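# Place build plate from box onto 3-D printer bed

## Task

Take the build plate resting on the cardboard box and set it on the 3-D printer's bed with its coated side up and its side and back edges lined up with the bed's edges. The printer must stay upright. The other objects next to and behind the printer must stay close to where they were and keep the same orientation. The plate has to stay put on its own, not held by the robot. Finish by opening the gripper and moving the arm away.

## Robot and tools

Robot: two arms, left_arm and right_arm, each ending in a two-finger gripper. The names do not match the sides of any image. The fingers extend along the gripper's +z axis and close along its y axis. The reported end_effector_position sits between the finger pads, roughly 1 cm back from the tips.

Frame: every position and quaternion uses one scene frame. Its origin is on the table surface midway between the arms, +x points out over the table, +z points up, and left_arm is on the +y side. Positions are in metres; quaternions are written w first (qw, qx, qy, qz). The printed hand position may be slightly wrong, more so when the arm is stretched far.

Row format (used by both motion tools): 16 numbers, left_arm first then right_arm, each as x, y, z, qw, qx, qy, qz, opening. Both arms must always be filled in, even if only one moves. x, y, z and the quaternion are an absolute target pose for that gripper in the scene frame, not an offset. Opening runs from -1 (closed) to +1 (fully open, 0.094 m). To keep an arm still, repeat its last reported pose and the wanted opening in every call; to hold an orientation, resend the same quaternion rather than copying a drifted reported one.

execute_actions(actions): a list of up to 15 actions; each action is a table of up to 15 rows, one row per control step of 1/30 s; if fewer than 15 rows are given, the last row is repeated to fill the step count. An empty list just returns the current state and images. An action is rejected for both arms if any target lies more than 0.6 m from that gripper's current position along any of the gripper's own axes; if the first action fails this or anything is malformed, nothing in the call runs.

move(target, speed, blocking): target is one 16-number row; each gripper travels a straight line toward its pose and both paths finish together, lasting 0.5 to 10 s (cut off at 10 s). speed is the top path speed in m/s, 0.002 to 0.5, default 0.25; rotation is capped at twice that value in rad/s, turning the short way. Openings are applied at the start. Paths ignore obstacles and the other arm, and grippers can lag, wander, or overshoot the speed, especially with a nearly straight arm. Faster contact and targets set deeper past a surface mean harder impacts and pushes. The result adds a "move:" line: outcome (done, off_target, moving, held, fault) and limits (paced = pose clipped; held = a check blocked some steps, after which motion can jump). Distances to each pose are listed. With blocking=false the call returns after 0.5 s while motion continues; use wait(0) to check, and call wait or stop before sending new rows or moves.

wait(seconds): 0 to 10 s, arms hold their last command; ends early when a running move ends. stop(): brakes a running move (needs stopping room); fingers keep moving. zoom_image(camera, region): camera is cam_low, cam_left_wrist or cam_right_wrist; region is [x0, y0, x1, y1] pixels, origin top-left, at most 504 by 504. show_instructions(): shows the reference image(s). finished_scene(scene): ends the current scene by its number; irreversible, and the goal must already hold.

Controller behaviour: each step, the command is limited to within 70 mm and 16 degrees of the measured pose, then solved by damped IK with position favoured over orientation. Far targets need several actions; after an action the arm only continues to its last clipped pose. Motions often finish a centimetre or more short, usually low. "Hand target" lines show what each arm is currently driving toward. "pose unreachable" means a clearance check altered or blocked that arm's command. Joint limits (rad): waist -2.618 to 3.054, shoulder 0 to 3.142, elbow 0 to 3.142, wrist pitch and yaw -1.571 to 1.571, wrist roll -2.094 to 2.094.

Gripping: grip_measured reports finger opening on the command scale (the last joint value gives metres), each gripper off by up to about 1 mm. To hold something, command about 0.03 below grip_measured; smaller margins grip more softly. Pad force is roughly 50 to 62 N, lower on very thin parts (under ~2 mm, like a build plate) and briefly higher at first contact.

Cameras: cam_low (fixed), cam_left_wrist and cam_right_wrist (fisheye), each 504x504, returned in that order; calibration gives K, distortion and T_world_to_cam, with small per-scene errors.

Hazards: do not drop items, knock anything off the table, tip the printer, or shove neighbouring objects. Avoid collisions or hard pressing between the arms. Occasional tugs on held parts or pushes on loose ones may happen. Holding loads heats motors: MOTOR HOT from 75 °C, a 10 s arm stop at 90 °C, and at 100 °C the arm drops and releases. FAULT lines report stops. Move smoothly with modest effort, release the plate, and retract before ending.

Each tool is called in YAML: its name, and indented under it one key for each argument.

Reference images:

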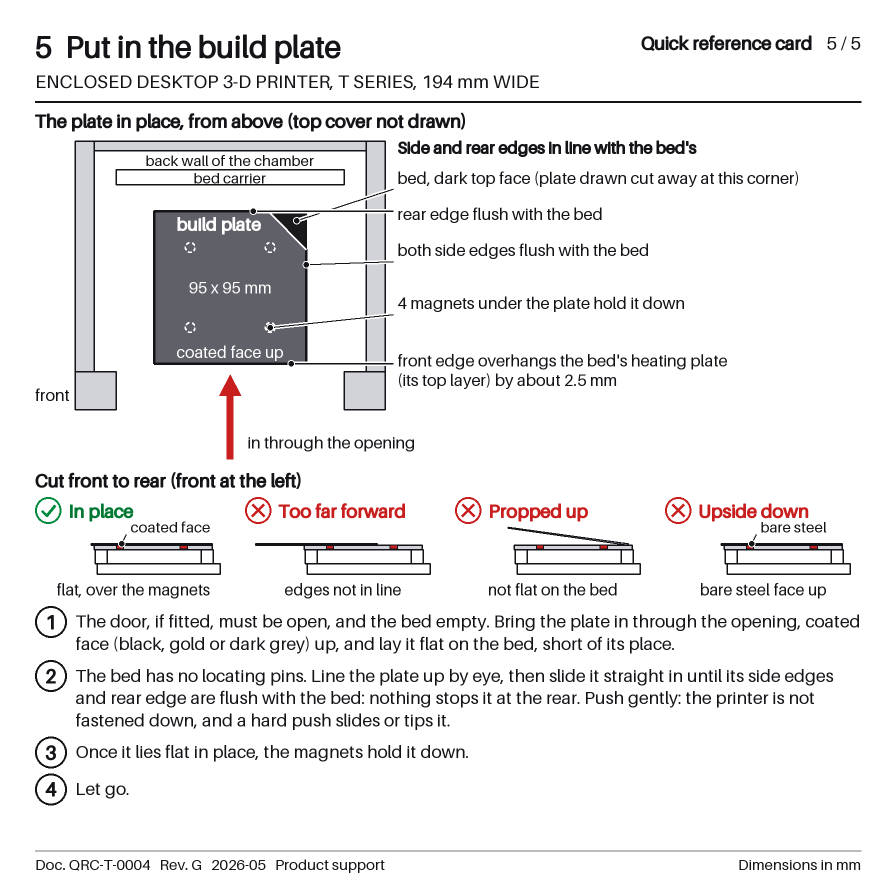

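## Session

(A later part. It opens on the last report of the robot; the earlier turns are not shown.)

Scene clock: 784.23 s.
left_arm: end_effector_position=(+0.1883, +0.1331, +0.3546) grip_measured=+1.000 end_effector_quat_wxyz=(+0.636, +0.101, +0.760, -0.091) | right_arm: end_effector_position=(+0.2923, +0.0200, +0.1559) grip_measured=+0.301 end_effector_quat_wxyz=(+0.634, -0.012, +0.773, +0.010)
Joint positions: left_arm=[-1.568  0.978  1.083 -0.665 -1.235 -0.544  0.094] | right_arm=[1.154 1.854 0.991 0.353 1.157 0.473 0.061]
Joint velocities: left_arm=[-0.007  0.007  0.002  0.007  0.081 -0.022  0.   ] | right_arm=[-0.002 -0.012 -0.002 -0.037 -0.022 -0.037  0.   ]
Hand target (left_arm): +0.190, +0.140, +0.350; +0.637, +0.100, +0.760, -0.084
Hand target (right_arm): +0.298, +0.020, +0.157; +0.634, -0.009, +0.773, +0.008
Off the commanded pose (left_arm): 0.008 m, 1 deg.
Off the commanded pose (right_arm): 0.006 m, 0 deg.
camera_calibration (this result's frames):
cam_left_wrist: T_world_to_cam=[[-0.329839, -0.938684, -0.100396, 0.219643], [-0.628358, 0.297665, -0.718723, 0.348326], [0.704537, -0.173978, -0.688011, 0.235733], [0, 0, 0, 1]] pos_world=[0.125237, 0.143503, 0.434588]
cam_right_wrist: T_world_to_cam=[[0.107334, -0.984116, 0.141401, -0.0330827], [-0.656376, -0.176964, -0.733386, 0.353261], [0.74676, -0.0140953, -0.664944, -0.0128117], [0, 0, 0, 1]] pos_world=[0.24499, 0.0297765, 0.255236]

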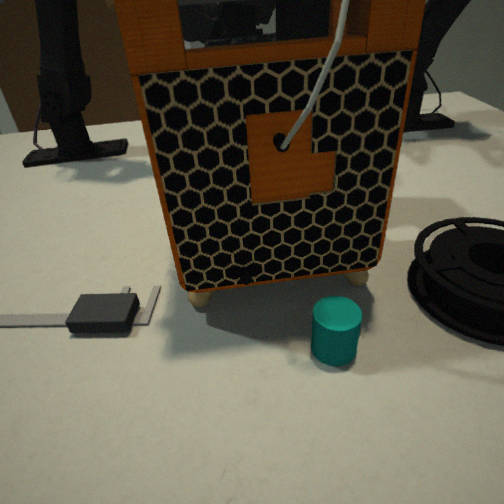

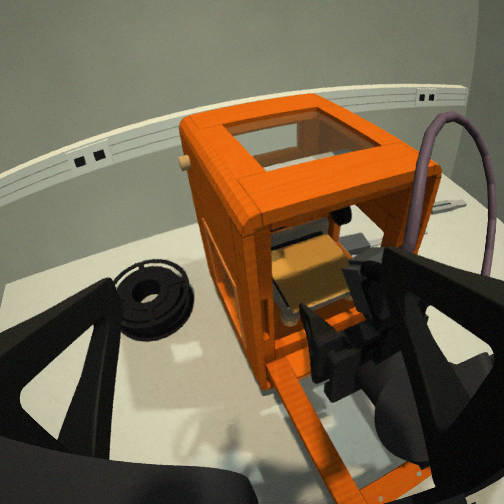

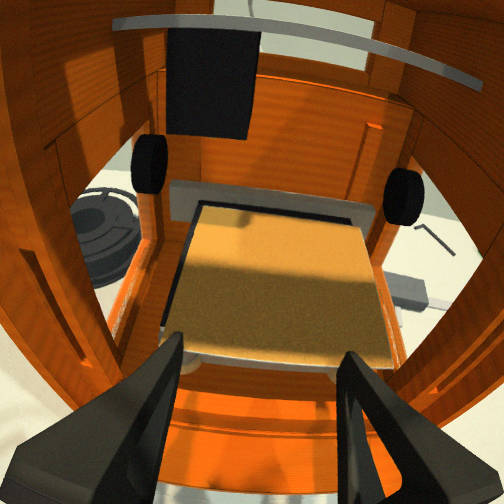

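move:
  target: [0.19,0.14,0.35,0.637,0.1,0.759,-0.084,1,0.26,0.015,0.16,0.634,0,0.773,0,-0.5]
  speed: 0.06

move:
  target: [0.19,0.14,0.35,0.637,0.1,0.759,-0.084,1,0.272,0.015,0.15,0.475,-0.538,0.52,-0.46,-0.8]
  speed: 0.3

move:
  target: [0.19,0.02,0.33,0.637,0.1,0.759,-0.084,1,0.288,0.012,0.146,0.475,-0.538,0.52,-0.46,-0.8]
  speed: 0.12

zoom_image:
  camera: "cam_right_wrist"
  region: [200,270,330,400]

Scene clock: 799.23 s.
left_arm: end_effector_position=(+0.1883, +0.1331, +0.3546) grip_measured=+1.000 end_effector_quat_wxyz=(+0.636, +0.101, +0.760, -0.091) | right_arm: end_effector_position=(+0.2628, +0.0148, +0.1488) grip_measured=-0.499 end_effector_quat_wxyz=(+0.629, -0.010, +0.777, -0.004)
Joint positions: left_arm=[-1.568  0.978  1.083 -0.665 -1.235 -0.544  0.094] | right_arm=[1.232 1.834 0.991 0.156 1.236 0.639 0.024]
Joint velocities: left_arm=[ 0.002 -0.012 -0.002 -0.007 -0.007 -0.007  0.   ] | right_arm=[ 0.002  0.007 -0.012  0.066 -0.051 -0.022 -0.   ]
Hand target (left_arm): +0.190, +0.140, +0.350; +0.637, +0.100, +0.760, -0.084
Hand target (right_arm): +0.260, +0.015, +0.160; +0.635, +0.000, +0.773, -0.000
Off the commanded pose (left_arm): 0.008 m, 1 deg.
Off the commanded pose (right_arm): 0.012 m, 1 deg.
move: off_target (right_arm)
camera_calibration (this result's frames):
cam_left_wrist: T_world_to_cam=[[-0.329839, -0.938684, -0.100396, 0.219643], [-0.628358, 0.297665, -0.718723, 0.348326], [0.704537, -0.173978, -0.688011, 0.235733], [0, 0, 0, 1]] pos_world=[0.125237, 0.143503, 0.434588]
cam_right_wrist: T_world_to_cam=[[0.0881586, -0.983128, 0.160275, -0.0318449], [-0.669163, -0.177639, -0.721572, 0.329335], [0.737868, -0.0436371, -0.673533, 0.00847375], [0, 0, 0, 1]] pos_world=[0.216933, 0.027565, 0.24845]

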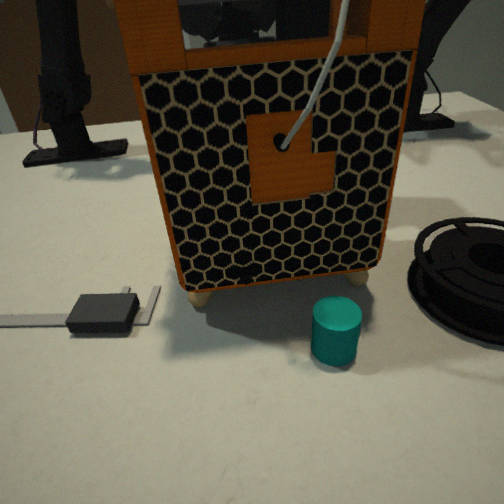

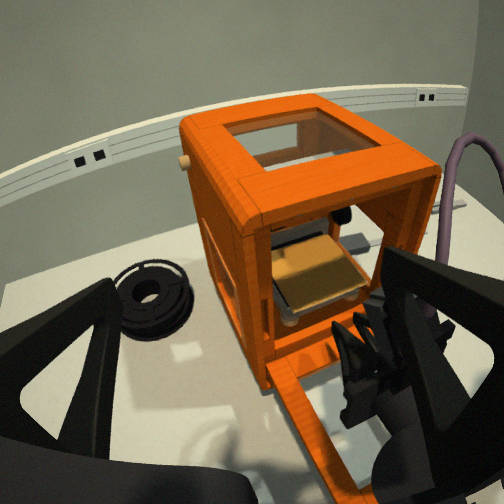

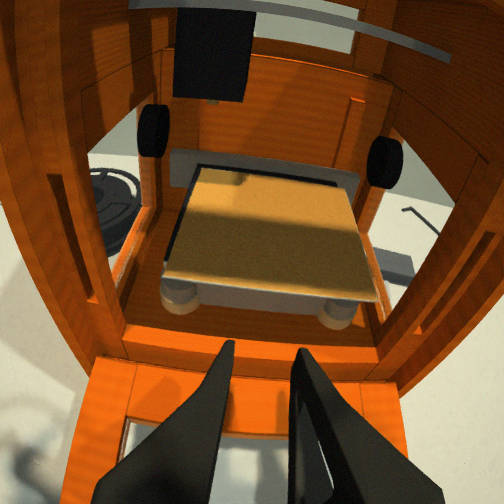

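Scene clock: 802.67 s.
left_arm: end_effector_position=(+0.1883, +0.1331, +0.3546) grip_measured=+1.000 end_effector_quat_wxyz=(+0.636, +0.101, +0.760, -0.091) | right_arm: end_effector_position=(+0.2691, +0.0206, +0.1601) grip_measured=-0.799 end_effector_quat_wxyz=(-0.486, +0.531, -0.523, +0.456)
Joint positions: left_arm=[-1.568  0.978  1.083 -0.665 -1.235 -0.544  0.094] | right_arm=[ 1.222  1.863  0.902  0.605  1.243 -1.206  0.009]
Joint velocities: left_arm=[-0.002  0.007 -0.002  0.007 -0.037  0.007  0.   ] | right_arm=[-0.002 -0.017  0.007  0.007  0.037  0.022 -0.001]
Hand target (left_arm): +0.190, +0.140, +0.350; +0.637, +0.100, +0.760, -0.084
Hand target (right_arm): +0.272, +0.015, +0.151; -0.476, +0.539, -0.520, +0.461
Off the commanded pose (left_arm): 0.008 m, 1 deg.
Off the commanded pose (right_arm): 0.012 m, 2 deg.
move: off_target (right_arm)
camera_calibration (this result's frames):
cam_left_wrist: T_world_to_cam=[[-0.329839, -0.938684, -0.100396, 0.219643], [-0.628358, 0.297665, -0.718723, 0.348326], [0.704537, -0.173978, -0.688011, 0.235733], [0, 0, 0, 1]] pos_world=[0.125237, 0.143503, 0.434588]
cam_right_wrist: T_world_to_cam=[[0.153361, 0.13643, 0.978707, -0.200121], [-0.451853, -0.871133, 0.192238, 0.152232], [0.878811, -0.471714, -0.0719516, -0.113725], [0, 0, 0, 1]] pos_world=[0.19942, 0.106271, 0.158413]

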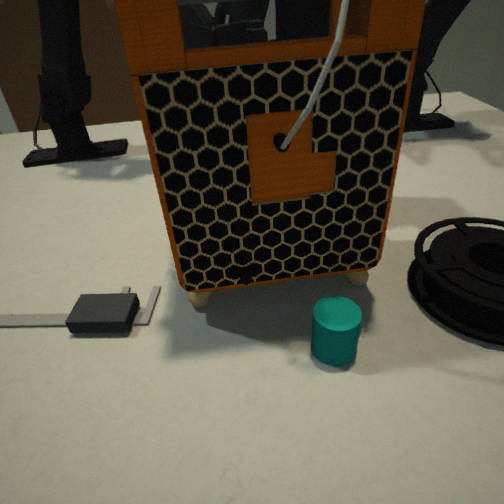

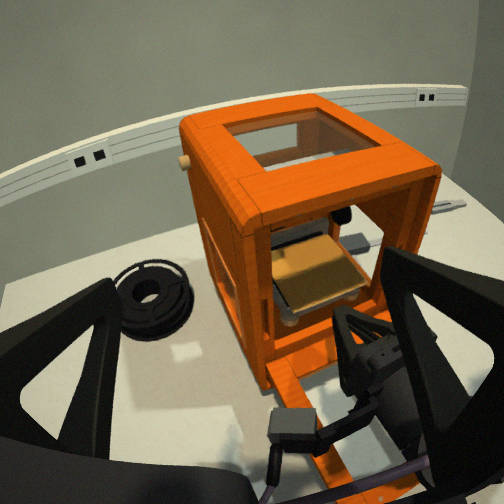

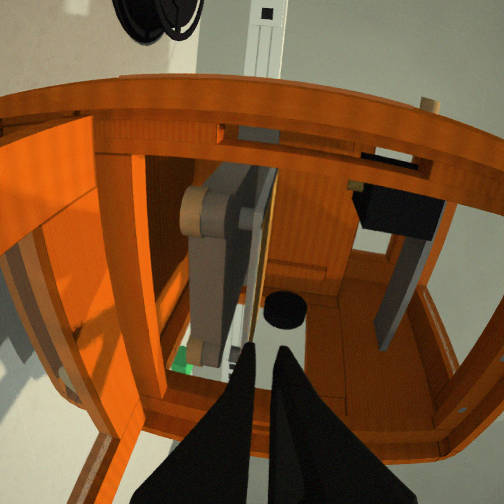

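Scene clock: 804.00 s.
left_arm: end_effector_position=(+0.1896, +0.0223, +0.3117) grip_measured=+1.000 end_effector_quat_wxyz=(+0.632, +0.122, +0.763, -0.067) | right_arm: end_effector_position=(+0.2858, +0.0179, +0.1578) grip_measured=-0.799 end_effector_quat_wxyz=(-0.487, +0.529, -0.525, +0.455)
Joint positions: left_arm=[-1.568  1.393  1.188 -0.42  -1.235 -0.545  0.094] | right_arm=[ 1.175  1.882  0.902  0.664  1.201 -1.244  0.009]
Joint velocities: left_arm=[ 0.002 -0.002 -0.002  0.022 -0.037 -0.007  0.   ] | right_arm=[ 0.012 -0.002  0.002 -0.037  0.022 -0.037  0.   ]
Hand target (left_arm): +0.191, +0.022, +0.328; +0.637, +0.100, +0.759, -0.084
Hand target (right_arm): +0.288, +0.012, +0.146; -0.475, +0.539, -0.521, +0.460
Off the commanded pose (left_arm): 0.018 m, 3 deg.
Off the commanded pose (right_arm): 0.013 m, 2 deg.
move: off_target (left_arm, right_arm)
camera_calibration (this result's frames):
cam_left_wrist: T_world_to_cam=[[-0.329735, -0.930298, -0.160689, 0.130379], [-0.629308, 0.343468, -0.697138, 0.343772], [0.703738, -0.128748, -0.698697, 0.188474], [0, 0, 0, 1]] pos_world=[0.126692, 0.027482, 0.392293]
cam_right_wrist: T_world_to_cam=[[0.154032, 0.130484, 0.979412, -0.200277], [-0.454162, -0.870973, 0.187464, 0.159282], [0.877503, -0.473687, -0.074897, -0.128991], [0, 0, 0, 1]] pos_world=[0.216379, 0.103762, 0.156633]

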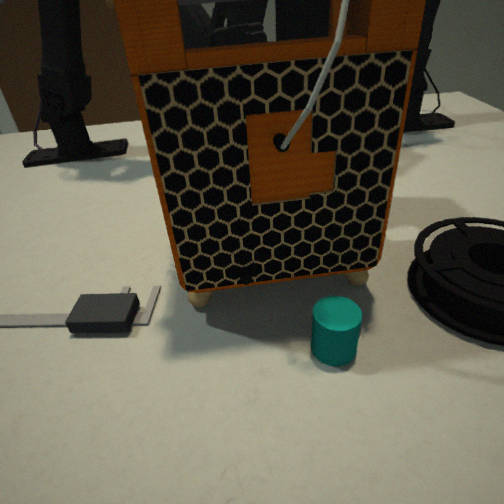

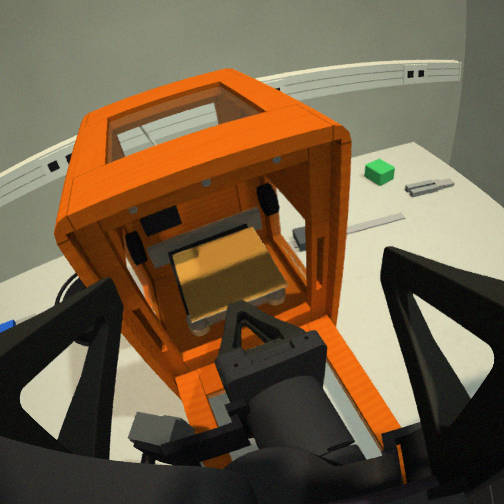

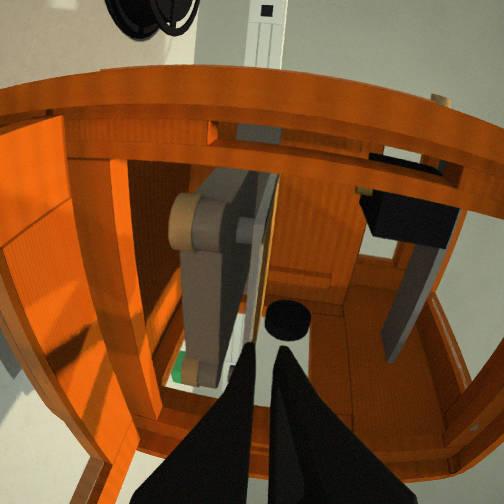

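Region (200, 270, 330, 400) of cam_right_wrist's 504x504 image, scaled by 3.877, with more detail than that image has.

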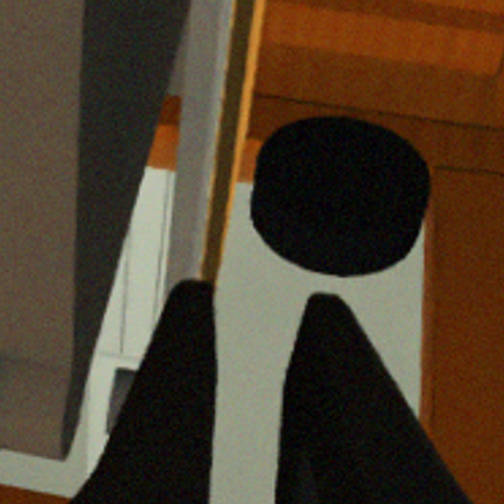

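execute_actions:
  actions:
    - [[0.19,0.02,0.33,0.637,0.1,0.759,-0.084,1,0.288,0.015,0.153,0.475,-0.538,0.52,-0.46,-0.8]]
    - [[0.19,0.02,0.33,0.637,0.1,0.759,-0.084,1,0.288,0.015,0.153,0.475,-0.538,0.52,-0.46,-0.8]]

zoom_image:
  camera: "cam_right_wrist"
  region: [200,270,330,400]

Scene clock: 810.40 s.
left_arm: end_effector_position=(+0.1897, +0.0207, +0.3187) grip_measured=+1.000 end_effector_quat_wxyz=(+0.633, +0.114, +0.762, -0.075) | right_arm: end_effector_position=(+0.2857, +0.0178, +0.1573) grip_measured=-0.799 end_effector_quat_wxyz=(-0.485, +0.532, -0.524, +0.456)
Joint positions: left_arm=[-1.568  1.393  1.206 -0.416 -1.235 -0.546  0.094] | right_arm=[ 1.175  1.882  0.902  0.661  1.2   -1.248  0.009]
Joint velocities: left_arm=[-0.017 -0.017 -0.007  0.022  0.007 -0.022  0.   ] | right_arm=[ 0.012 -0.017 -0.007  0.007 -0.022  0.051  0.001]
Hand target (left_arm): +0.190, +0.020, +0.330; +0.637, +0.100, +0.759, -0.084
Hand target (right_arm): +0.288, +0.015, +0.153; -0.476, +0.539, -0.521, +0.461
Off the commanded pose (left_arm): 0.011 m, 2 deg.
Off the commanded pose (right_arm): 0.006 m, 1 deg.
camera_calibration (this result's frames):
cam_left_wrist: T_world_to_cam=[[-0.329588, -0.933827, -0.139065, 0.1232], [-0.6293, 0.327092, -0.704977, 0.352044], [0.703813, -0.144838, -0.695463, 0.192441], [0, 0, 0, 1]] pos_world=[0.126704, 0.0277697, 0.399151]
cam_right_wrist: T_world_to_cam=[[0.155095, 0.138225, 0.978182, -0.199996], [-0.452878, -0.870043, 0.19475, 0.157803], [0.877979, -0.473202, -0.0723405, -0.129537], [0, 0, 0, 1]] pos_world=[0.216215, 0.103643, 0.155529]

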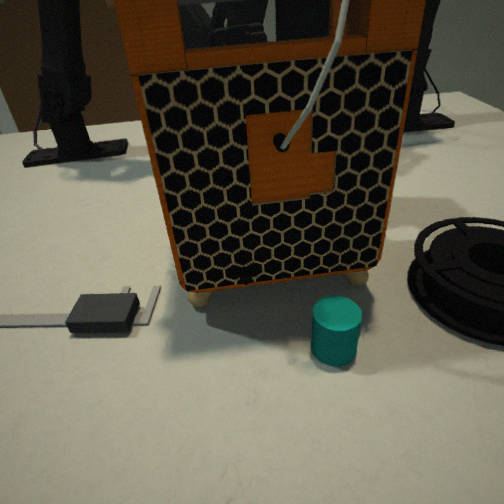

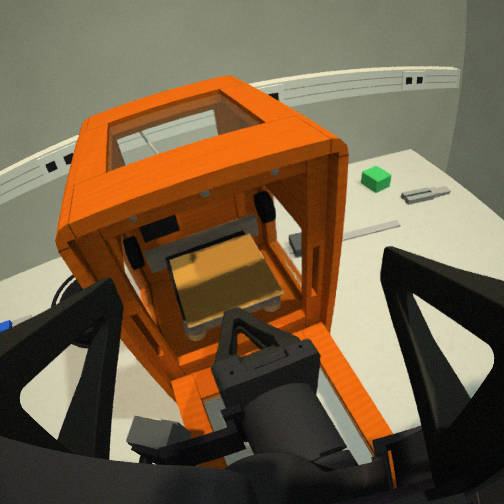

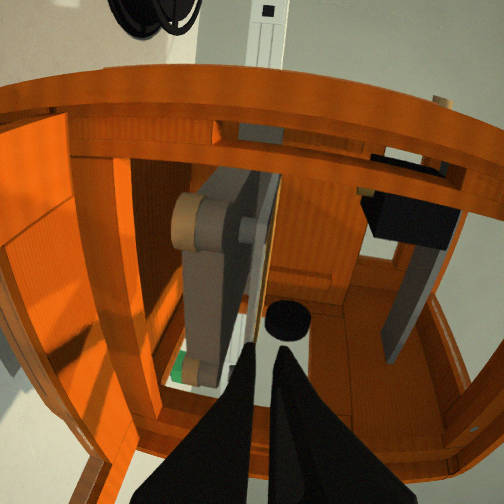

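Region (200, 270, 330, 400) of cam_right_wrist's 504x504 image, scaled by 3.877, with more detail than that image has.

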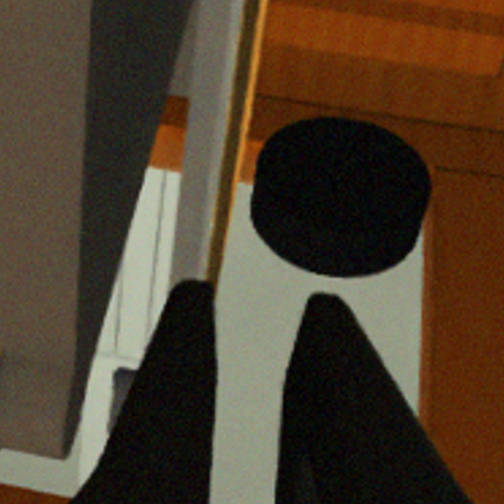

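execute_actions:
  actions:
    - [[0.19,0.02,0.33,0.637,0.1,0.759,-0.084,1,0.288,0.014,0.149,0.4729,-0.5421,0.5235,-0.4567,-0.8]]
    - [[0.19,0.02,0.33,0.637,0.1,0.759,-0.084,1,0.292,0.0128,0.149,0.4729,-0.5421,0.5235,-0.4567,-0.8]]

zoom_image:
  camera: "cam_right_wrist"
  region: [200,270,330,400]

Scene clock: 828.03 s.
left_arm: end_effector_position=(+0.1897, +0.0207, +0.3187) grip_measured=+1.000 end_effector_quat_wxyz=(+0.633, +0.114, +0.762, -0.075) | right_arm: end_effector_position=(+0.2894, +0.0157, +0.1528) grip_measured=-0.799 end_effector_quat_wxyz=(-0.477, +0.540, -0.523, +0.456)
Joint positions: left_arm=[-1.568  1.393  1.206 -0.416 -1.235 -0.546  0.094] | right_arm=[ 1.162  1.882  0.902  0.632  1.184 -1.24   0.009]
Joint velocities: left_arm=[ 0.002  0.002 -0.002  0.022  0.066 -0.051  0.   ] | right_arm=[-0.022  0.002 -0.002 -0.022  0.007  0.022  0.   ]
Hand target (left_arm): +0.190, +0.020, +0.330; +0.637, +0.100, +0.759, -0.084
Hand target (right_arm): +0.292, +0.013, +0.149; -0.473, +0.542, -0.524, +0.456
Off the commanded pose (left_arm): 0.011 m, 2 deg.
Off the commanded pose (right_arm): 0.005 m, 1 deg.
camera_calibration (this result's frames):
cam_left_wrist: T_world_to_cam=[[-0.329588, -0.933827, -0.139065, 0.1232], [-0.6293, 0.327092, -0.704977, 0.352044], [0.703813, -0.144838, -0.695463, 0.192441], [0, 0, 0, 1]] pos_world=[0.126704, 0.0277697, 0.399151]
cam_right_wrist: T_world_to_cam=[[0.168754, 0.154862, 0.973416, -0.199359], [-0.448629, -0.867285, 0.215753, 0.154037], [0.877641, -0.473112, -0.0768825, -0.13332], [0, 0, 0, 1]] pos_world=[0.219755, 0.101392, 0.150575]

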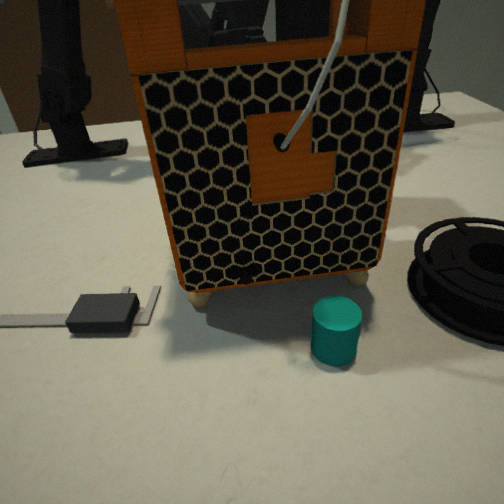

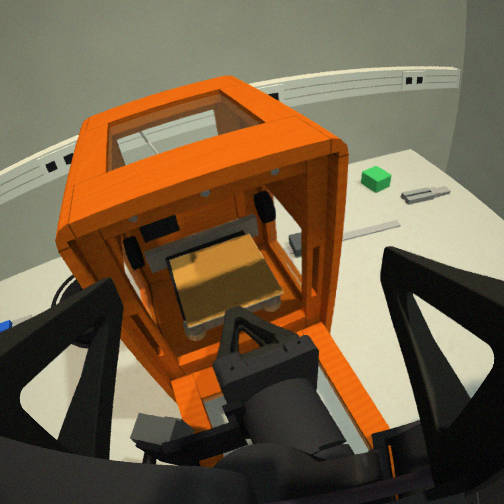

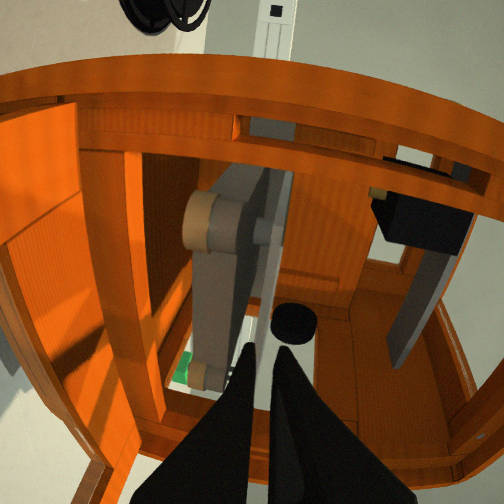

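Region (200, 270, 330, 400) of cam_right_wrist's 504x504 image, scaled by 3.877, with more detail than that image has.

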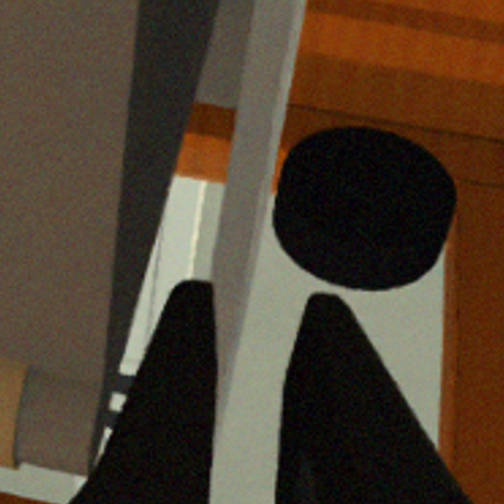

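execute_actions:
  actions:
    - [[0.19,0.02,0.33,0.637,0.1,0.759,-0.084,1,0.2955,0.0118,0.149,0.4729,-0.5421,0.5235,-0.4567,-0.8]]
    - [[0.19,0.02,0.33,0.637,0.1,0.759,-0.084,1,0.299,0.0107,0.149,0.4729,-0.5421,0.5235,-0.4567,-0.8]]
    - [[0.19,0.02,0.33,0.637,0.1,0.759,-0.084,1,0.299,0.0107,0.149,0.4729,-0.5421,0.5235,-0.4567,-0.9]]
    - [[0.19,0.02,0.33,0.637,0.1,0.759,-0.084,1,0.299,0.0107,0.149,0.4729,-0.5421,0.5235,-0.4567,-1]]

zoom_image:
  camera: "cam_left_wrist"
  region: [145,205,305,365]

Scene clock: 838.40 s.
left_arm: end_effector_position=(+0.1897, +0.0207, +0.3187) grip_measured=+1.000 end_effector_quat_wxyz=(+0.633, +0.114, +0.762, -0.075) | right_arm: end_effector_position=(+0.2962, +0.0137, +0.1528) grip_measured=-0.986 end_effector_quat_wxyz=(-0.476, +0.540, -0.523, +0.455)
Joint positions: left_arm=[-1.568  1.393  1.206 -0.416 -1.235 -0.546  0.094] | right_arm=[ 1.142  1.882  0.902  0.641  1.163 -1.251  0.001]
Joint velocities: left_arm=[ 0.002  0.007  0.002 -0.022 -0.051  0.037  0.   ] | right_arm=[-0.012 -0.007 -0.007 -0.037  0.007 -0.007  0.   ]
Hand target (left_arm): +0.190, +0.020, +0.330; +0.637, +0.100, +0.759, -0.084
Hand target (right_arm): +0.299, +0.011, +0.149; -0.473, +0.542, -0.524, +0.456
Off the commanded pose (left_arm): 0.011 m, 2 deg.
Off the commanded pose (right_arm): 0.006 m, 0 deg.
camera_calibration (this result's frames):
cam_left_wrist: T_world_to_cam=[[-0.329588, -0.933827, -0.139065, 0.1232], [-0.6293, 0.327092, -0.704977, 0.352044], [0.703813, -0.144838, -0.695463, 0.192441], [0, 0, 0, 1]] pos_world=[0.126704, 0.0277697, 0.399151]
cam_right_wrist: T_world_to_cam=[[0.171669, 0.154988, 0.972887, -0.201024], [-0.447423, -0.867557, 0.217158, 0.154716], [0.877692, -0.472571, -0.0795871, -0.139804], [0, 0, 0, 1]] pos_world=[0.226437, 0.0993143, 0.150849]

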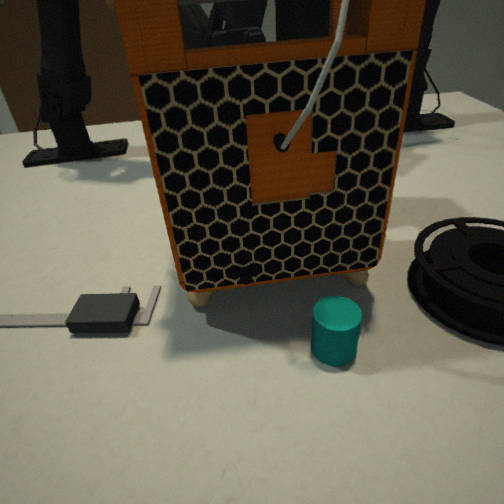

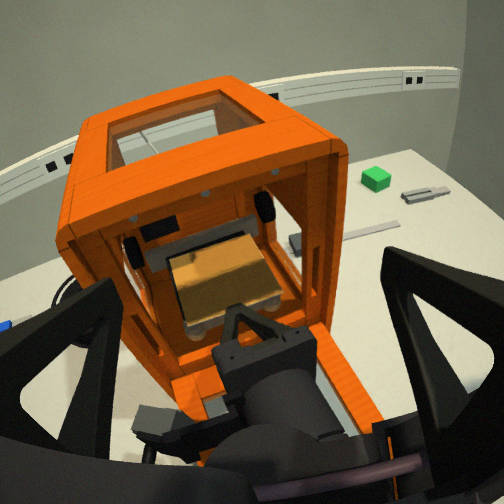

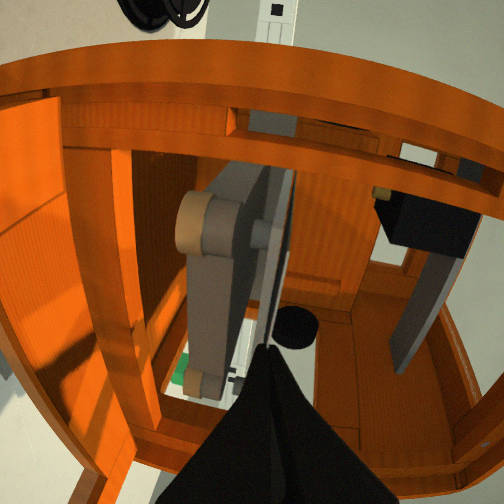

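Region (145, 205, 305, 365) of cam_left_wrist's 504x504 image, scaled by 3.150, with more detail than that image has.

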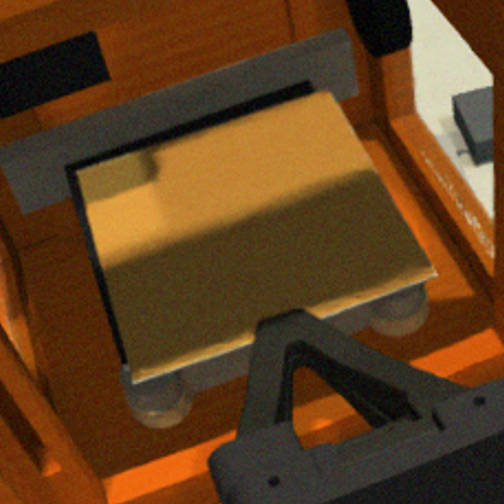

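execute_actions:
  actions:
    - [[0.19,0.02,0.33,0.637,0.1,0.759,-0.084,1,0.299,0.013,0.149,0.4759,-0.5455,0.52,-0.4536,-1]]
    - [[0.19,0.02,0.33,0.637,0.1,0.759,-0.084,1,0.299,0.0154,0.149,0.4788,-0.5489,0.5164,-0.4505,-1]]

zoom_image:
  camera: "cam_left_wrist"
  region: [145,205,305,365]

Scene clock: 849.30 s.
left_arm: end_effector_position=(+0.1897, +0.0207, +0.3187) grip_measured=+1.000 end_effector_quat_wxyz=(+0.633, +0.114, +0.762, -0.075) | right_arm: end_effector_position=(+0.2962, +0.0179, +0.1545) grip_measured=-0.986 end_effector_quat_wxyz=(-0.482, +0.545, -0.517, +0.450)
Joint positions: left_arm=[-1.568  1.393  1.206 -0.416 -1.235 -0.546  0.094] | right_arm=[ 1.142  1.882  0.902  0.662  1.143 -1.271  0.001]
Joint velocities: left_arm=[ 0.002 -0.017 -0.002 -0.066 -0.022 -0.022  0.   ] | right_arm=[ 0.002 -0.002  0.012 -0.051 -0.081 -0.095 -0.   ]
Hand target (left_arm): +0.190, +0.020, +0.330; +0.637, +0.100, +0.759, -0.084
Hand target (right_arm): +0.299, +0.015, +0.149; -0.479, +0.549, -0.517, +0.450
Off the commanded pose (left_arm): 0.011 m, 2 deg.
Off the commanded pose (right_arm): 0.007 m, 1 deg.
camera_calibration (this result's frames):
cam_left_wrist: T_world_to_cam=[[-0.329588, -0.933827, -0.139065, 0.1232], [-0.6293, 0.327092, -0.704977, 0.352044], [0.703813, -0.144838, -0.695463, 0.192441], [0, 0, 0, 1]] pos_world=[0.126704, 0.0277697, 0.399151]
cam_right_wrist: T_world_to_cam=[[0.166511, 0.157471, 0.973384, -0.201916], [-0.429137, -0.877199, 0.215321, 0.15308], [0.887758, -0.453569, -0.0784869, -0.14117], [0, 0, 0, 1]] pos_world=[0.224638, 0.102047, 0.152501]

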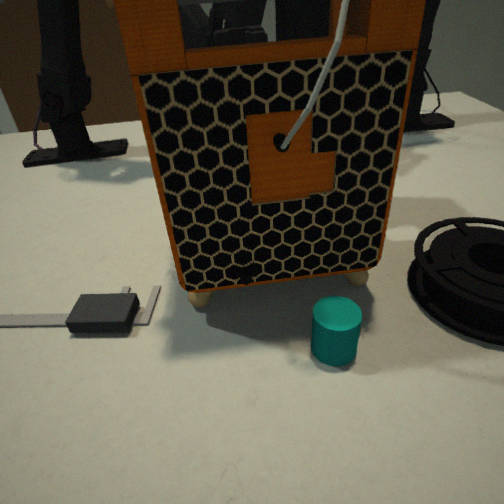

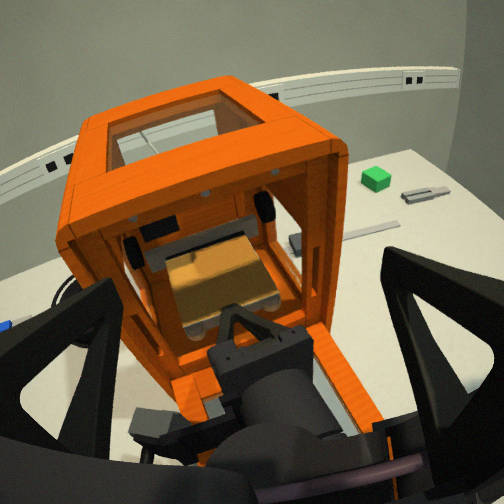

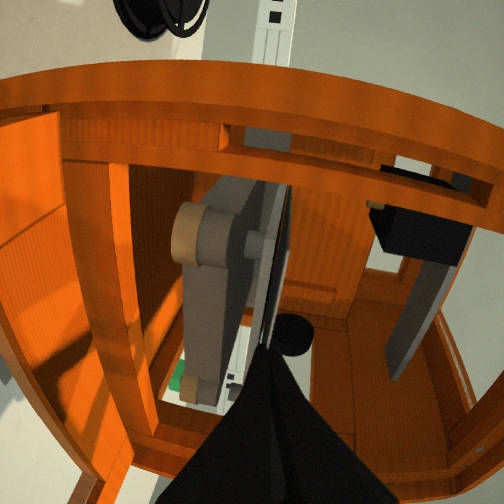

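Region (145, 205, 305, 365) of cam_left_wrist's 504x504 image, scaled by 3.150, with more detail than that image has.

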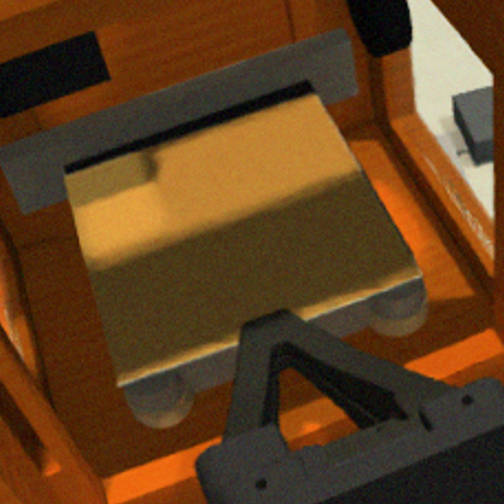

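execute_actions:
  actions: []

zoom_image:
  camera: "cam_left_wrist"
  region: [145,205,305,365]

Scene clock: 875.47 s.
left_arm: end_effector_position=(+0.1897, +0.0207, +0.3187) grip_measured=+1.000 end_effector_quat_wxyz=(+0.633, +0.114, +0.762, -0.075) | right_arm: end_effector_position=(+0.2962, +0.0180, +0.1546) grip_measured=-0.986 end_effector_quat_wxyz=(-0.482, +0.545, -0.517, +0.450)
Joint positions: left_arm=[-1.568  1.393  1.206 -0.416 -1.235 -0.546  0.094] | right_arm=[ 1.142  1.882  0.902  0.662  1.143 -1.272  0.001]
Joint velocities: left_arm=[ 0.022 -0.007 -0.012  0.081  0.066 -0.022  0.   ] | right_arm=[-0.012 -0.007  0.007 -0.022 -0.037 -0.022  0.001]
Hand target (left_arm): +0.190, +0.020, +0.330; +0.637, +0.100, +0.759, -0.084
Hand target (right_arm): +0.299, +0.015, +0.149; -0.479, +0.549, -0.517, +0.450
Off the commanded pose (left_arm): 0.011 m, 2 deg.
Off the commanded pose (right_arm): 0.007 m, 1 deg.
camera_calibration (this result's frames):
cam_left_wrist: T_world_to_cam=[[-0.329588, -0.933827, -0.139065, 0.1232], [-0.6293, 0.327092, -0.704977, 0.352044], [0.703813, -0.144838, -0.695463, 0.192441], [0, 0, 0, 1]] pos_world=[0.126704, 0.0277697, 0.399151]
cam_right_wrist: T_world_to_cam=[[0.166407, 0.157518, 0.973394, -0.201932], [-0.428785, -0.87738, 0.215284, 0.153048], [0.887948, -0.453202, -0.0784607, -0.141197], [0, 0, 0, 1]] pos_world=[0.224603, 0.102099, 0.152533]

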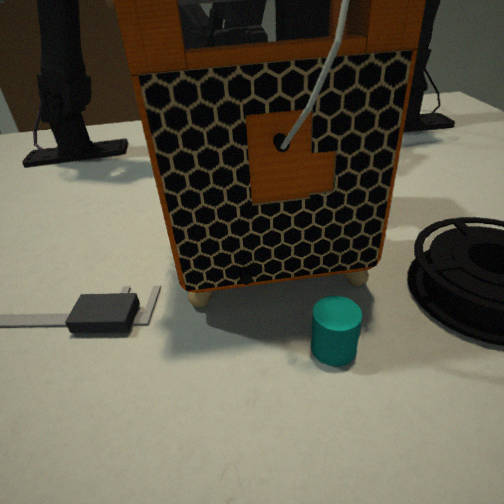

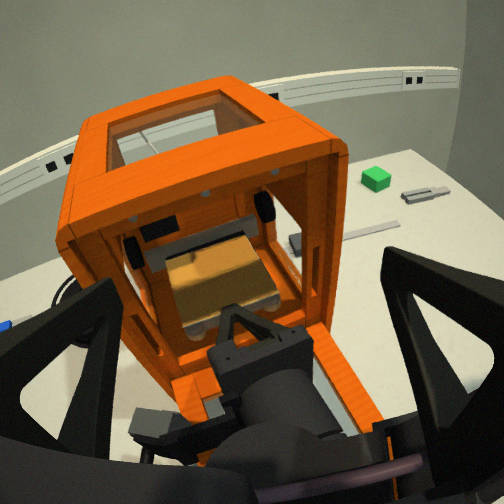

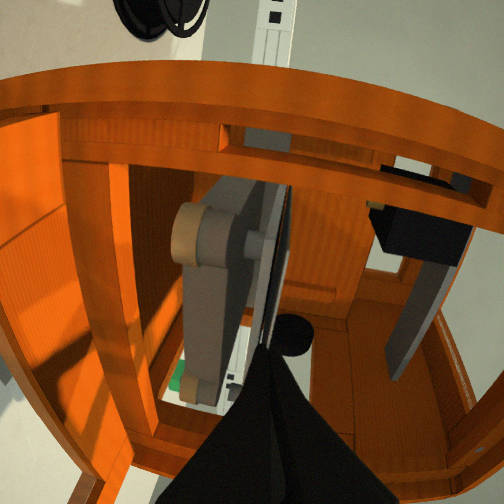

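Region (145, 205, 305, 365) of cam_left_wrist's 504x504 image, scaled by 3.150, with more detail than that image has.

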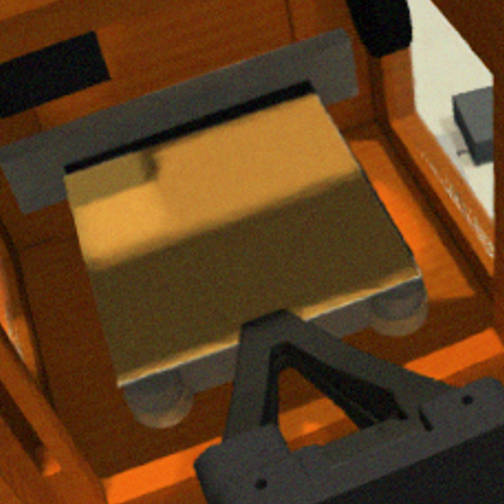

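execute_actions:
  actions:
    - [[0.19,0.02,0.33,0.637,0.1,0.759,-0.084,1,0.298,0.017,0.150,0.482,-0.545,0.517,-0.450,-1]]
    - [[0.19,0.02,0.33,0.637,0.1,0.759,-0.084,1,0.298,0.017,0.150,0.482,-0.545,0.517,-0.450,-0.75]]
    - [[0.19,0.02,0.33,0.637,0.1,0.759,-0.084,1,0.288,0.020,0.150,0.482,-0.545,0.517,-0.450,-0.75]]
    - [[0.19,0.02,0.33,0.637,0.1,0.759,-0.084,1,0.282,0.022,0.150,0.482,-0.545,0.517,-0.450,-0.75]]

zoom_image:
  camera: "cam_left_wrist"
  region: [145,205,305,365]

Scene clock: 887.43 s.
left_arm: end_effector_position=(+0.1897, +0.0207, +0.3187) grip_measured=+1.000 end_effector_quat_wxyz=(+0.633, +0.114, +0.762, -0.075) | right_arm: end_effector_position=(+0.2854, +0.0235, +0.1560) grip_measured=-0.751 end_effector_quat_wxyz=(-0.489, +0.543, -0.516, +0.447)
Joint positions: left_arm=[-1.568  1.393  1.206 -0.416 -1.235 -0.546  0.094] | right_arm=[ 1.174  1.882  0.902  0.664  1.167 -1.258  0.012]
Joint velocities: left_arm=[ 0.012 -0.007 -0.002 -0.051 -0.022  0.007  0.   ] | right_arm=[ 0.017  0.002  0.002 -0.066  0.022  0.022  0.001]
Hand target (left_arm): +0.190, +0.020, +0.330; +0.637, +0.100, +0.759, -0.084
Hand target (right_arm): +0.282, +0.022, +0.150; -0.483, +0.545, -0.517, +0.451
Off the commanded pose (left_arm): 0.011 m, 2 deg.
Off the commanded pose (right_arm): 0.007 m, 1 deg.
camera_calibration (this result's frames):
cam_left_wrist: T_world_to_cam=[[-0.329588, -0.933827, -0.139065, 0.1232], [-0.6293, 0.327092, -0.704977, 0.352044], [0.703813, -0.144838, -0.695463, 0.192441], [0, 0, 0, 1]] pos_world=[0.126704, 0.0277697, 0.399151]
cam_right_wrist: T_world_to_cam=[[0.158762, 0.146167, 0.976437, -0.200399], [-0.422953, -0.88357, 0.201035, 0.153624], [0.892135, -0.444904, -0.0784553, -0.13041], [0, 0, 0, 1]] pos_world=[0.213135, 0.107009, 0.154561]

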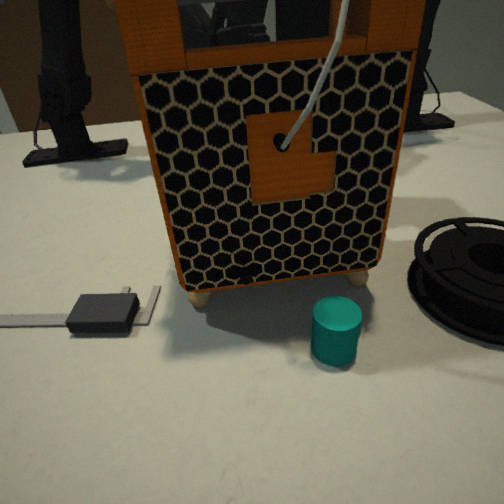

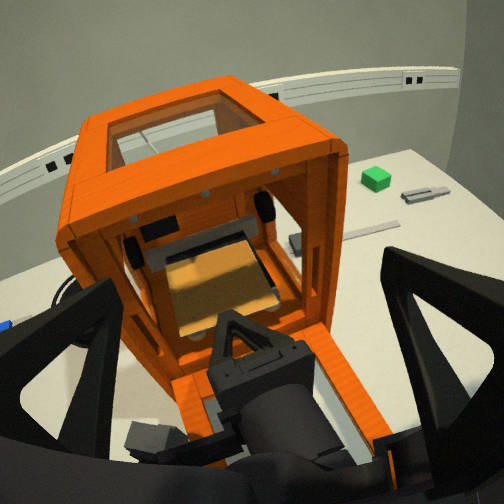

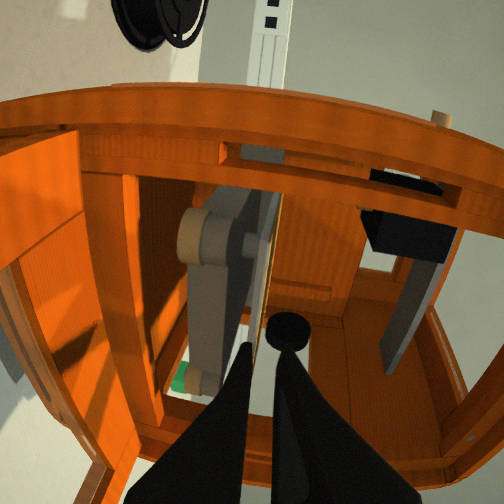

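Region (145, 205, 305, 365) of cam_left_wrist's 504x504 image, scaled by 3.150, with more detail than that image has.

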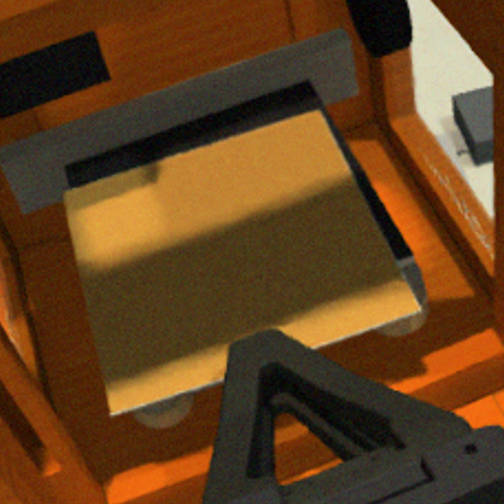

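execute_actions:
  actions:
    - [[0.19,0.02,0.33,0.637,0.1,0.759,-0.084,1,0.290,0.019,0.150,0.482,-0.545,0.517,-0.450,-0.75]]
    - [[0.19,0.02,0.33,0.637,0.1,0.759,-0.084,1,0.295,0.017,0.150,0.4788,-0.5489,0.5164,-0.4505,-0.75]]
    - [[0.19,0.02,0.33,0.637,0.1,0.759,-0.084,1,0.299,0.0154,0.150,0.4788,-0.5489,0.5164,-0.4505,-0.75]]
    - [[0.19,0.02,0.33,0.637,0.1,0.759,-0.084,1,0.299,0.0154,0.150,0.4788,-0.5489,0.5164,-0.4505,-0.75]]

zoom_image:
  camera: "cam_left_wrist"
  region: [145,205,305,365]

Scene clock: 900.10 s.
left_arm: end_effector_position=(+0.1897, +0.0207, +0.3187) grip_measured=+1.000 end_effector_quat_wxyz=(+0.633, +0.114, +0.762, -0.075) | right_arm: end_effector_position=(+0.2964, +0.0184, +0.1545) grip_measured=-0.751 end_effector_quat_wxyz=(-0.483, +0.545, -0.518, +0.449)
Joint positions: left_arm=[-1.568  1.393  1.206 -0.416 -1.235 -0.546  0.094] | right_arm=[ 1.141  1.882  0.902  0.663  1.14  -1.27   0.012]
Joint velocities: left_arm=[-0.022 -0.007 -0.007  0.066 -0.066 -0.022  0.   ] | right_arm=[ 0.007  0.002 -0.012 -0.11  -0.051 -0.007 -0.   ]
Hand target (left_arm): +0.190, +0.020, +0.330; +0.637, +0.100, +0.759, -0.084
Hand target (right_arm): +0.299, +0.015, +0.150; -0.479, +0.549, -0.517, +0.450
Off the commanded pose (left_arm): 0.011 m, 2 deg.
Off the commanded pose (right_arm): 0.006 m, 1 deg.
camera_calibration (this result's frames):
cam_left_wrist: T_world_to_cam=[[-0.329588, -0.933827, -0.139065, 0.1232], [-0.6293, 0.327092, -0.704977, 0.352044], [0.703813, -0.144838, -0.695463, 0.192441], [0, 0, 0, 1]] pos_world=[0.126704, 0.0277697, 0.399151]
cam_right_wrist: T_world_to_cam=[[0.166898, 0.155, 0.973714, -0.202111], [-0.426624, -0.878979, 0.213045, 0.153233], [0.888897, -0.450967, -0.080573, -0.141212], [0, 0, 0, 1]] pos_world=[0.224628, 0.102334, 0.152775]

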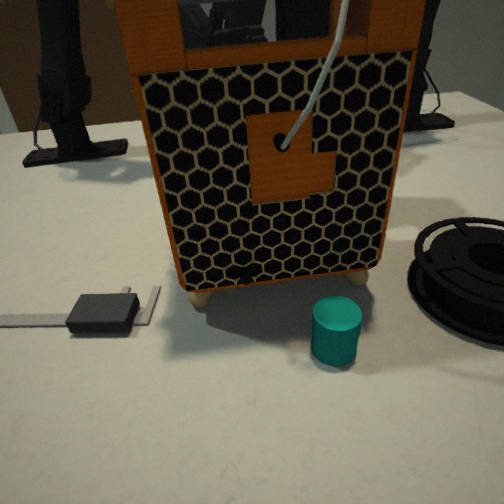

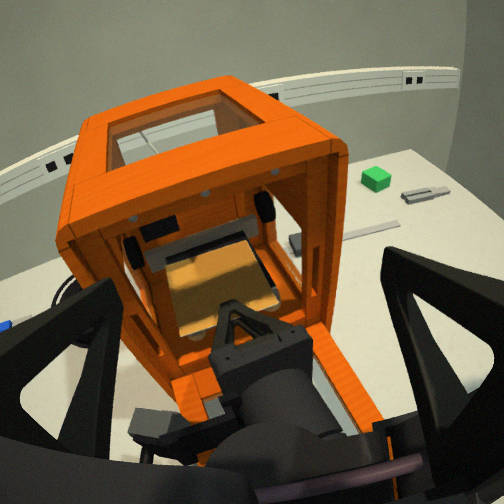

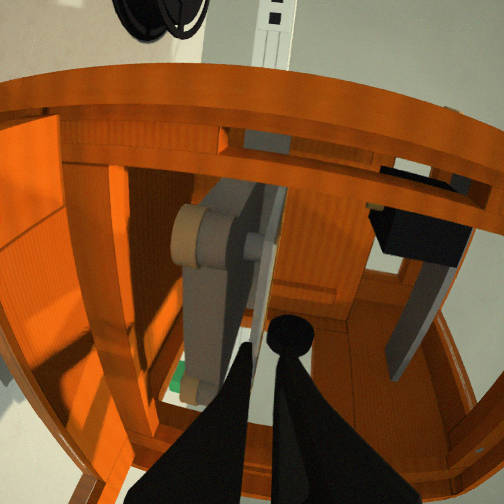

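Region (145, 205, 305, 365) of cam_left_wrist's 504x504 image, scaled by 3.150, with more detail than that image has.

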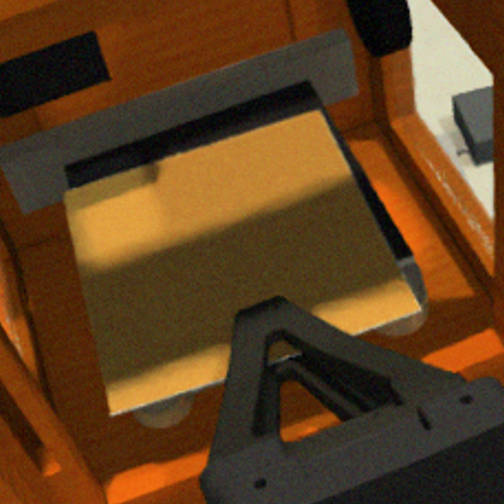

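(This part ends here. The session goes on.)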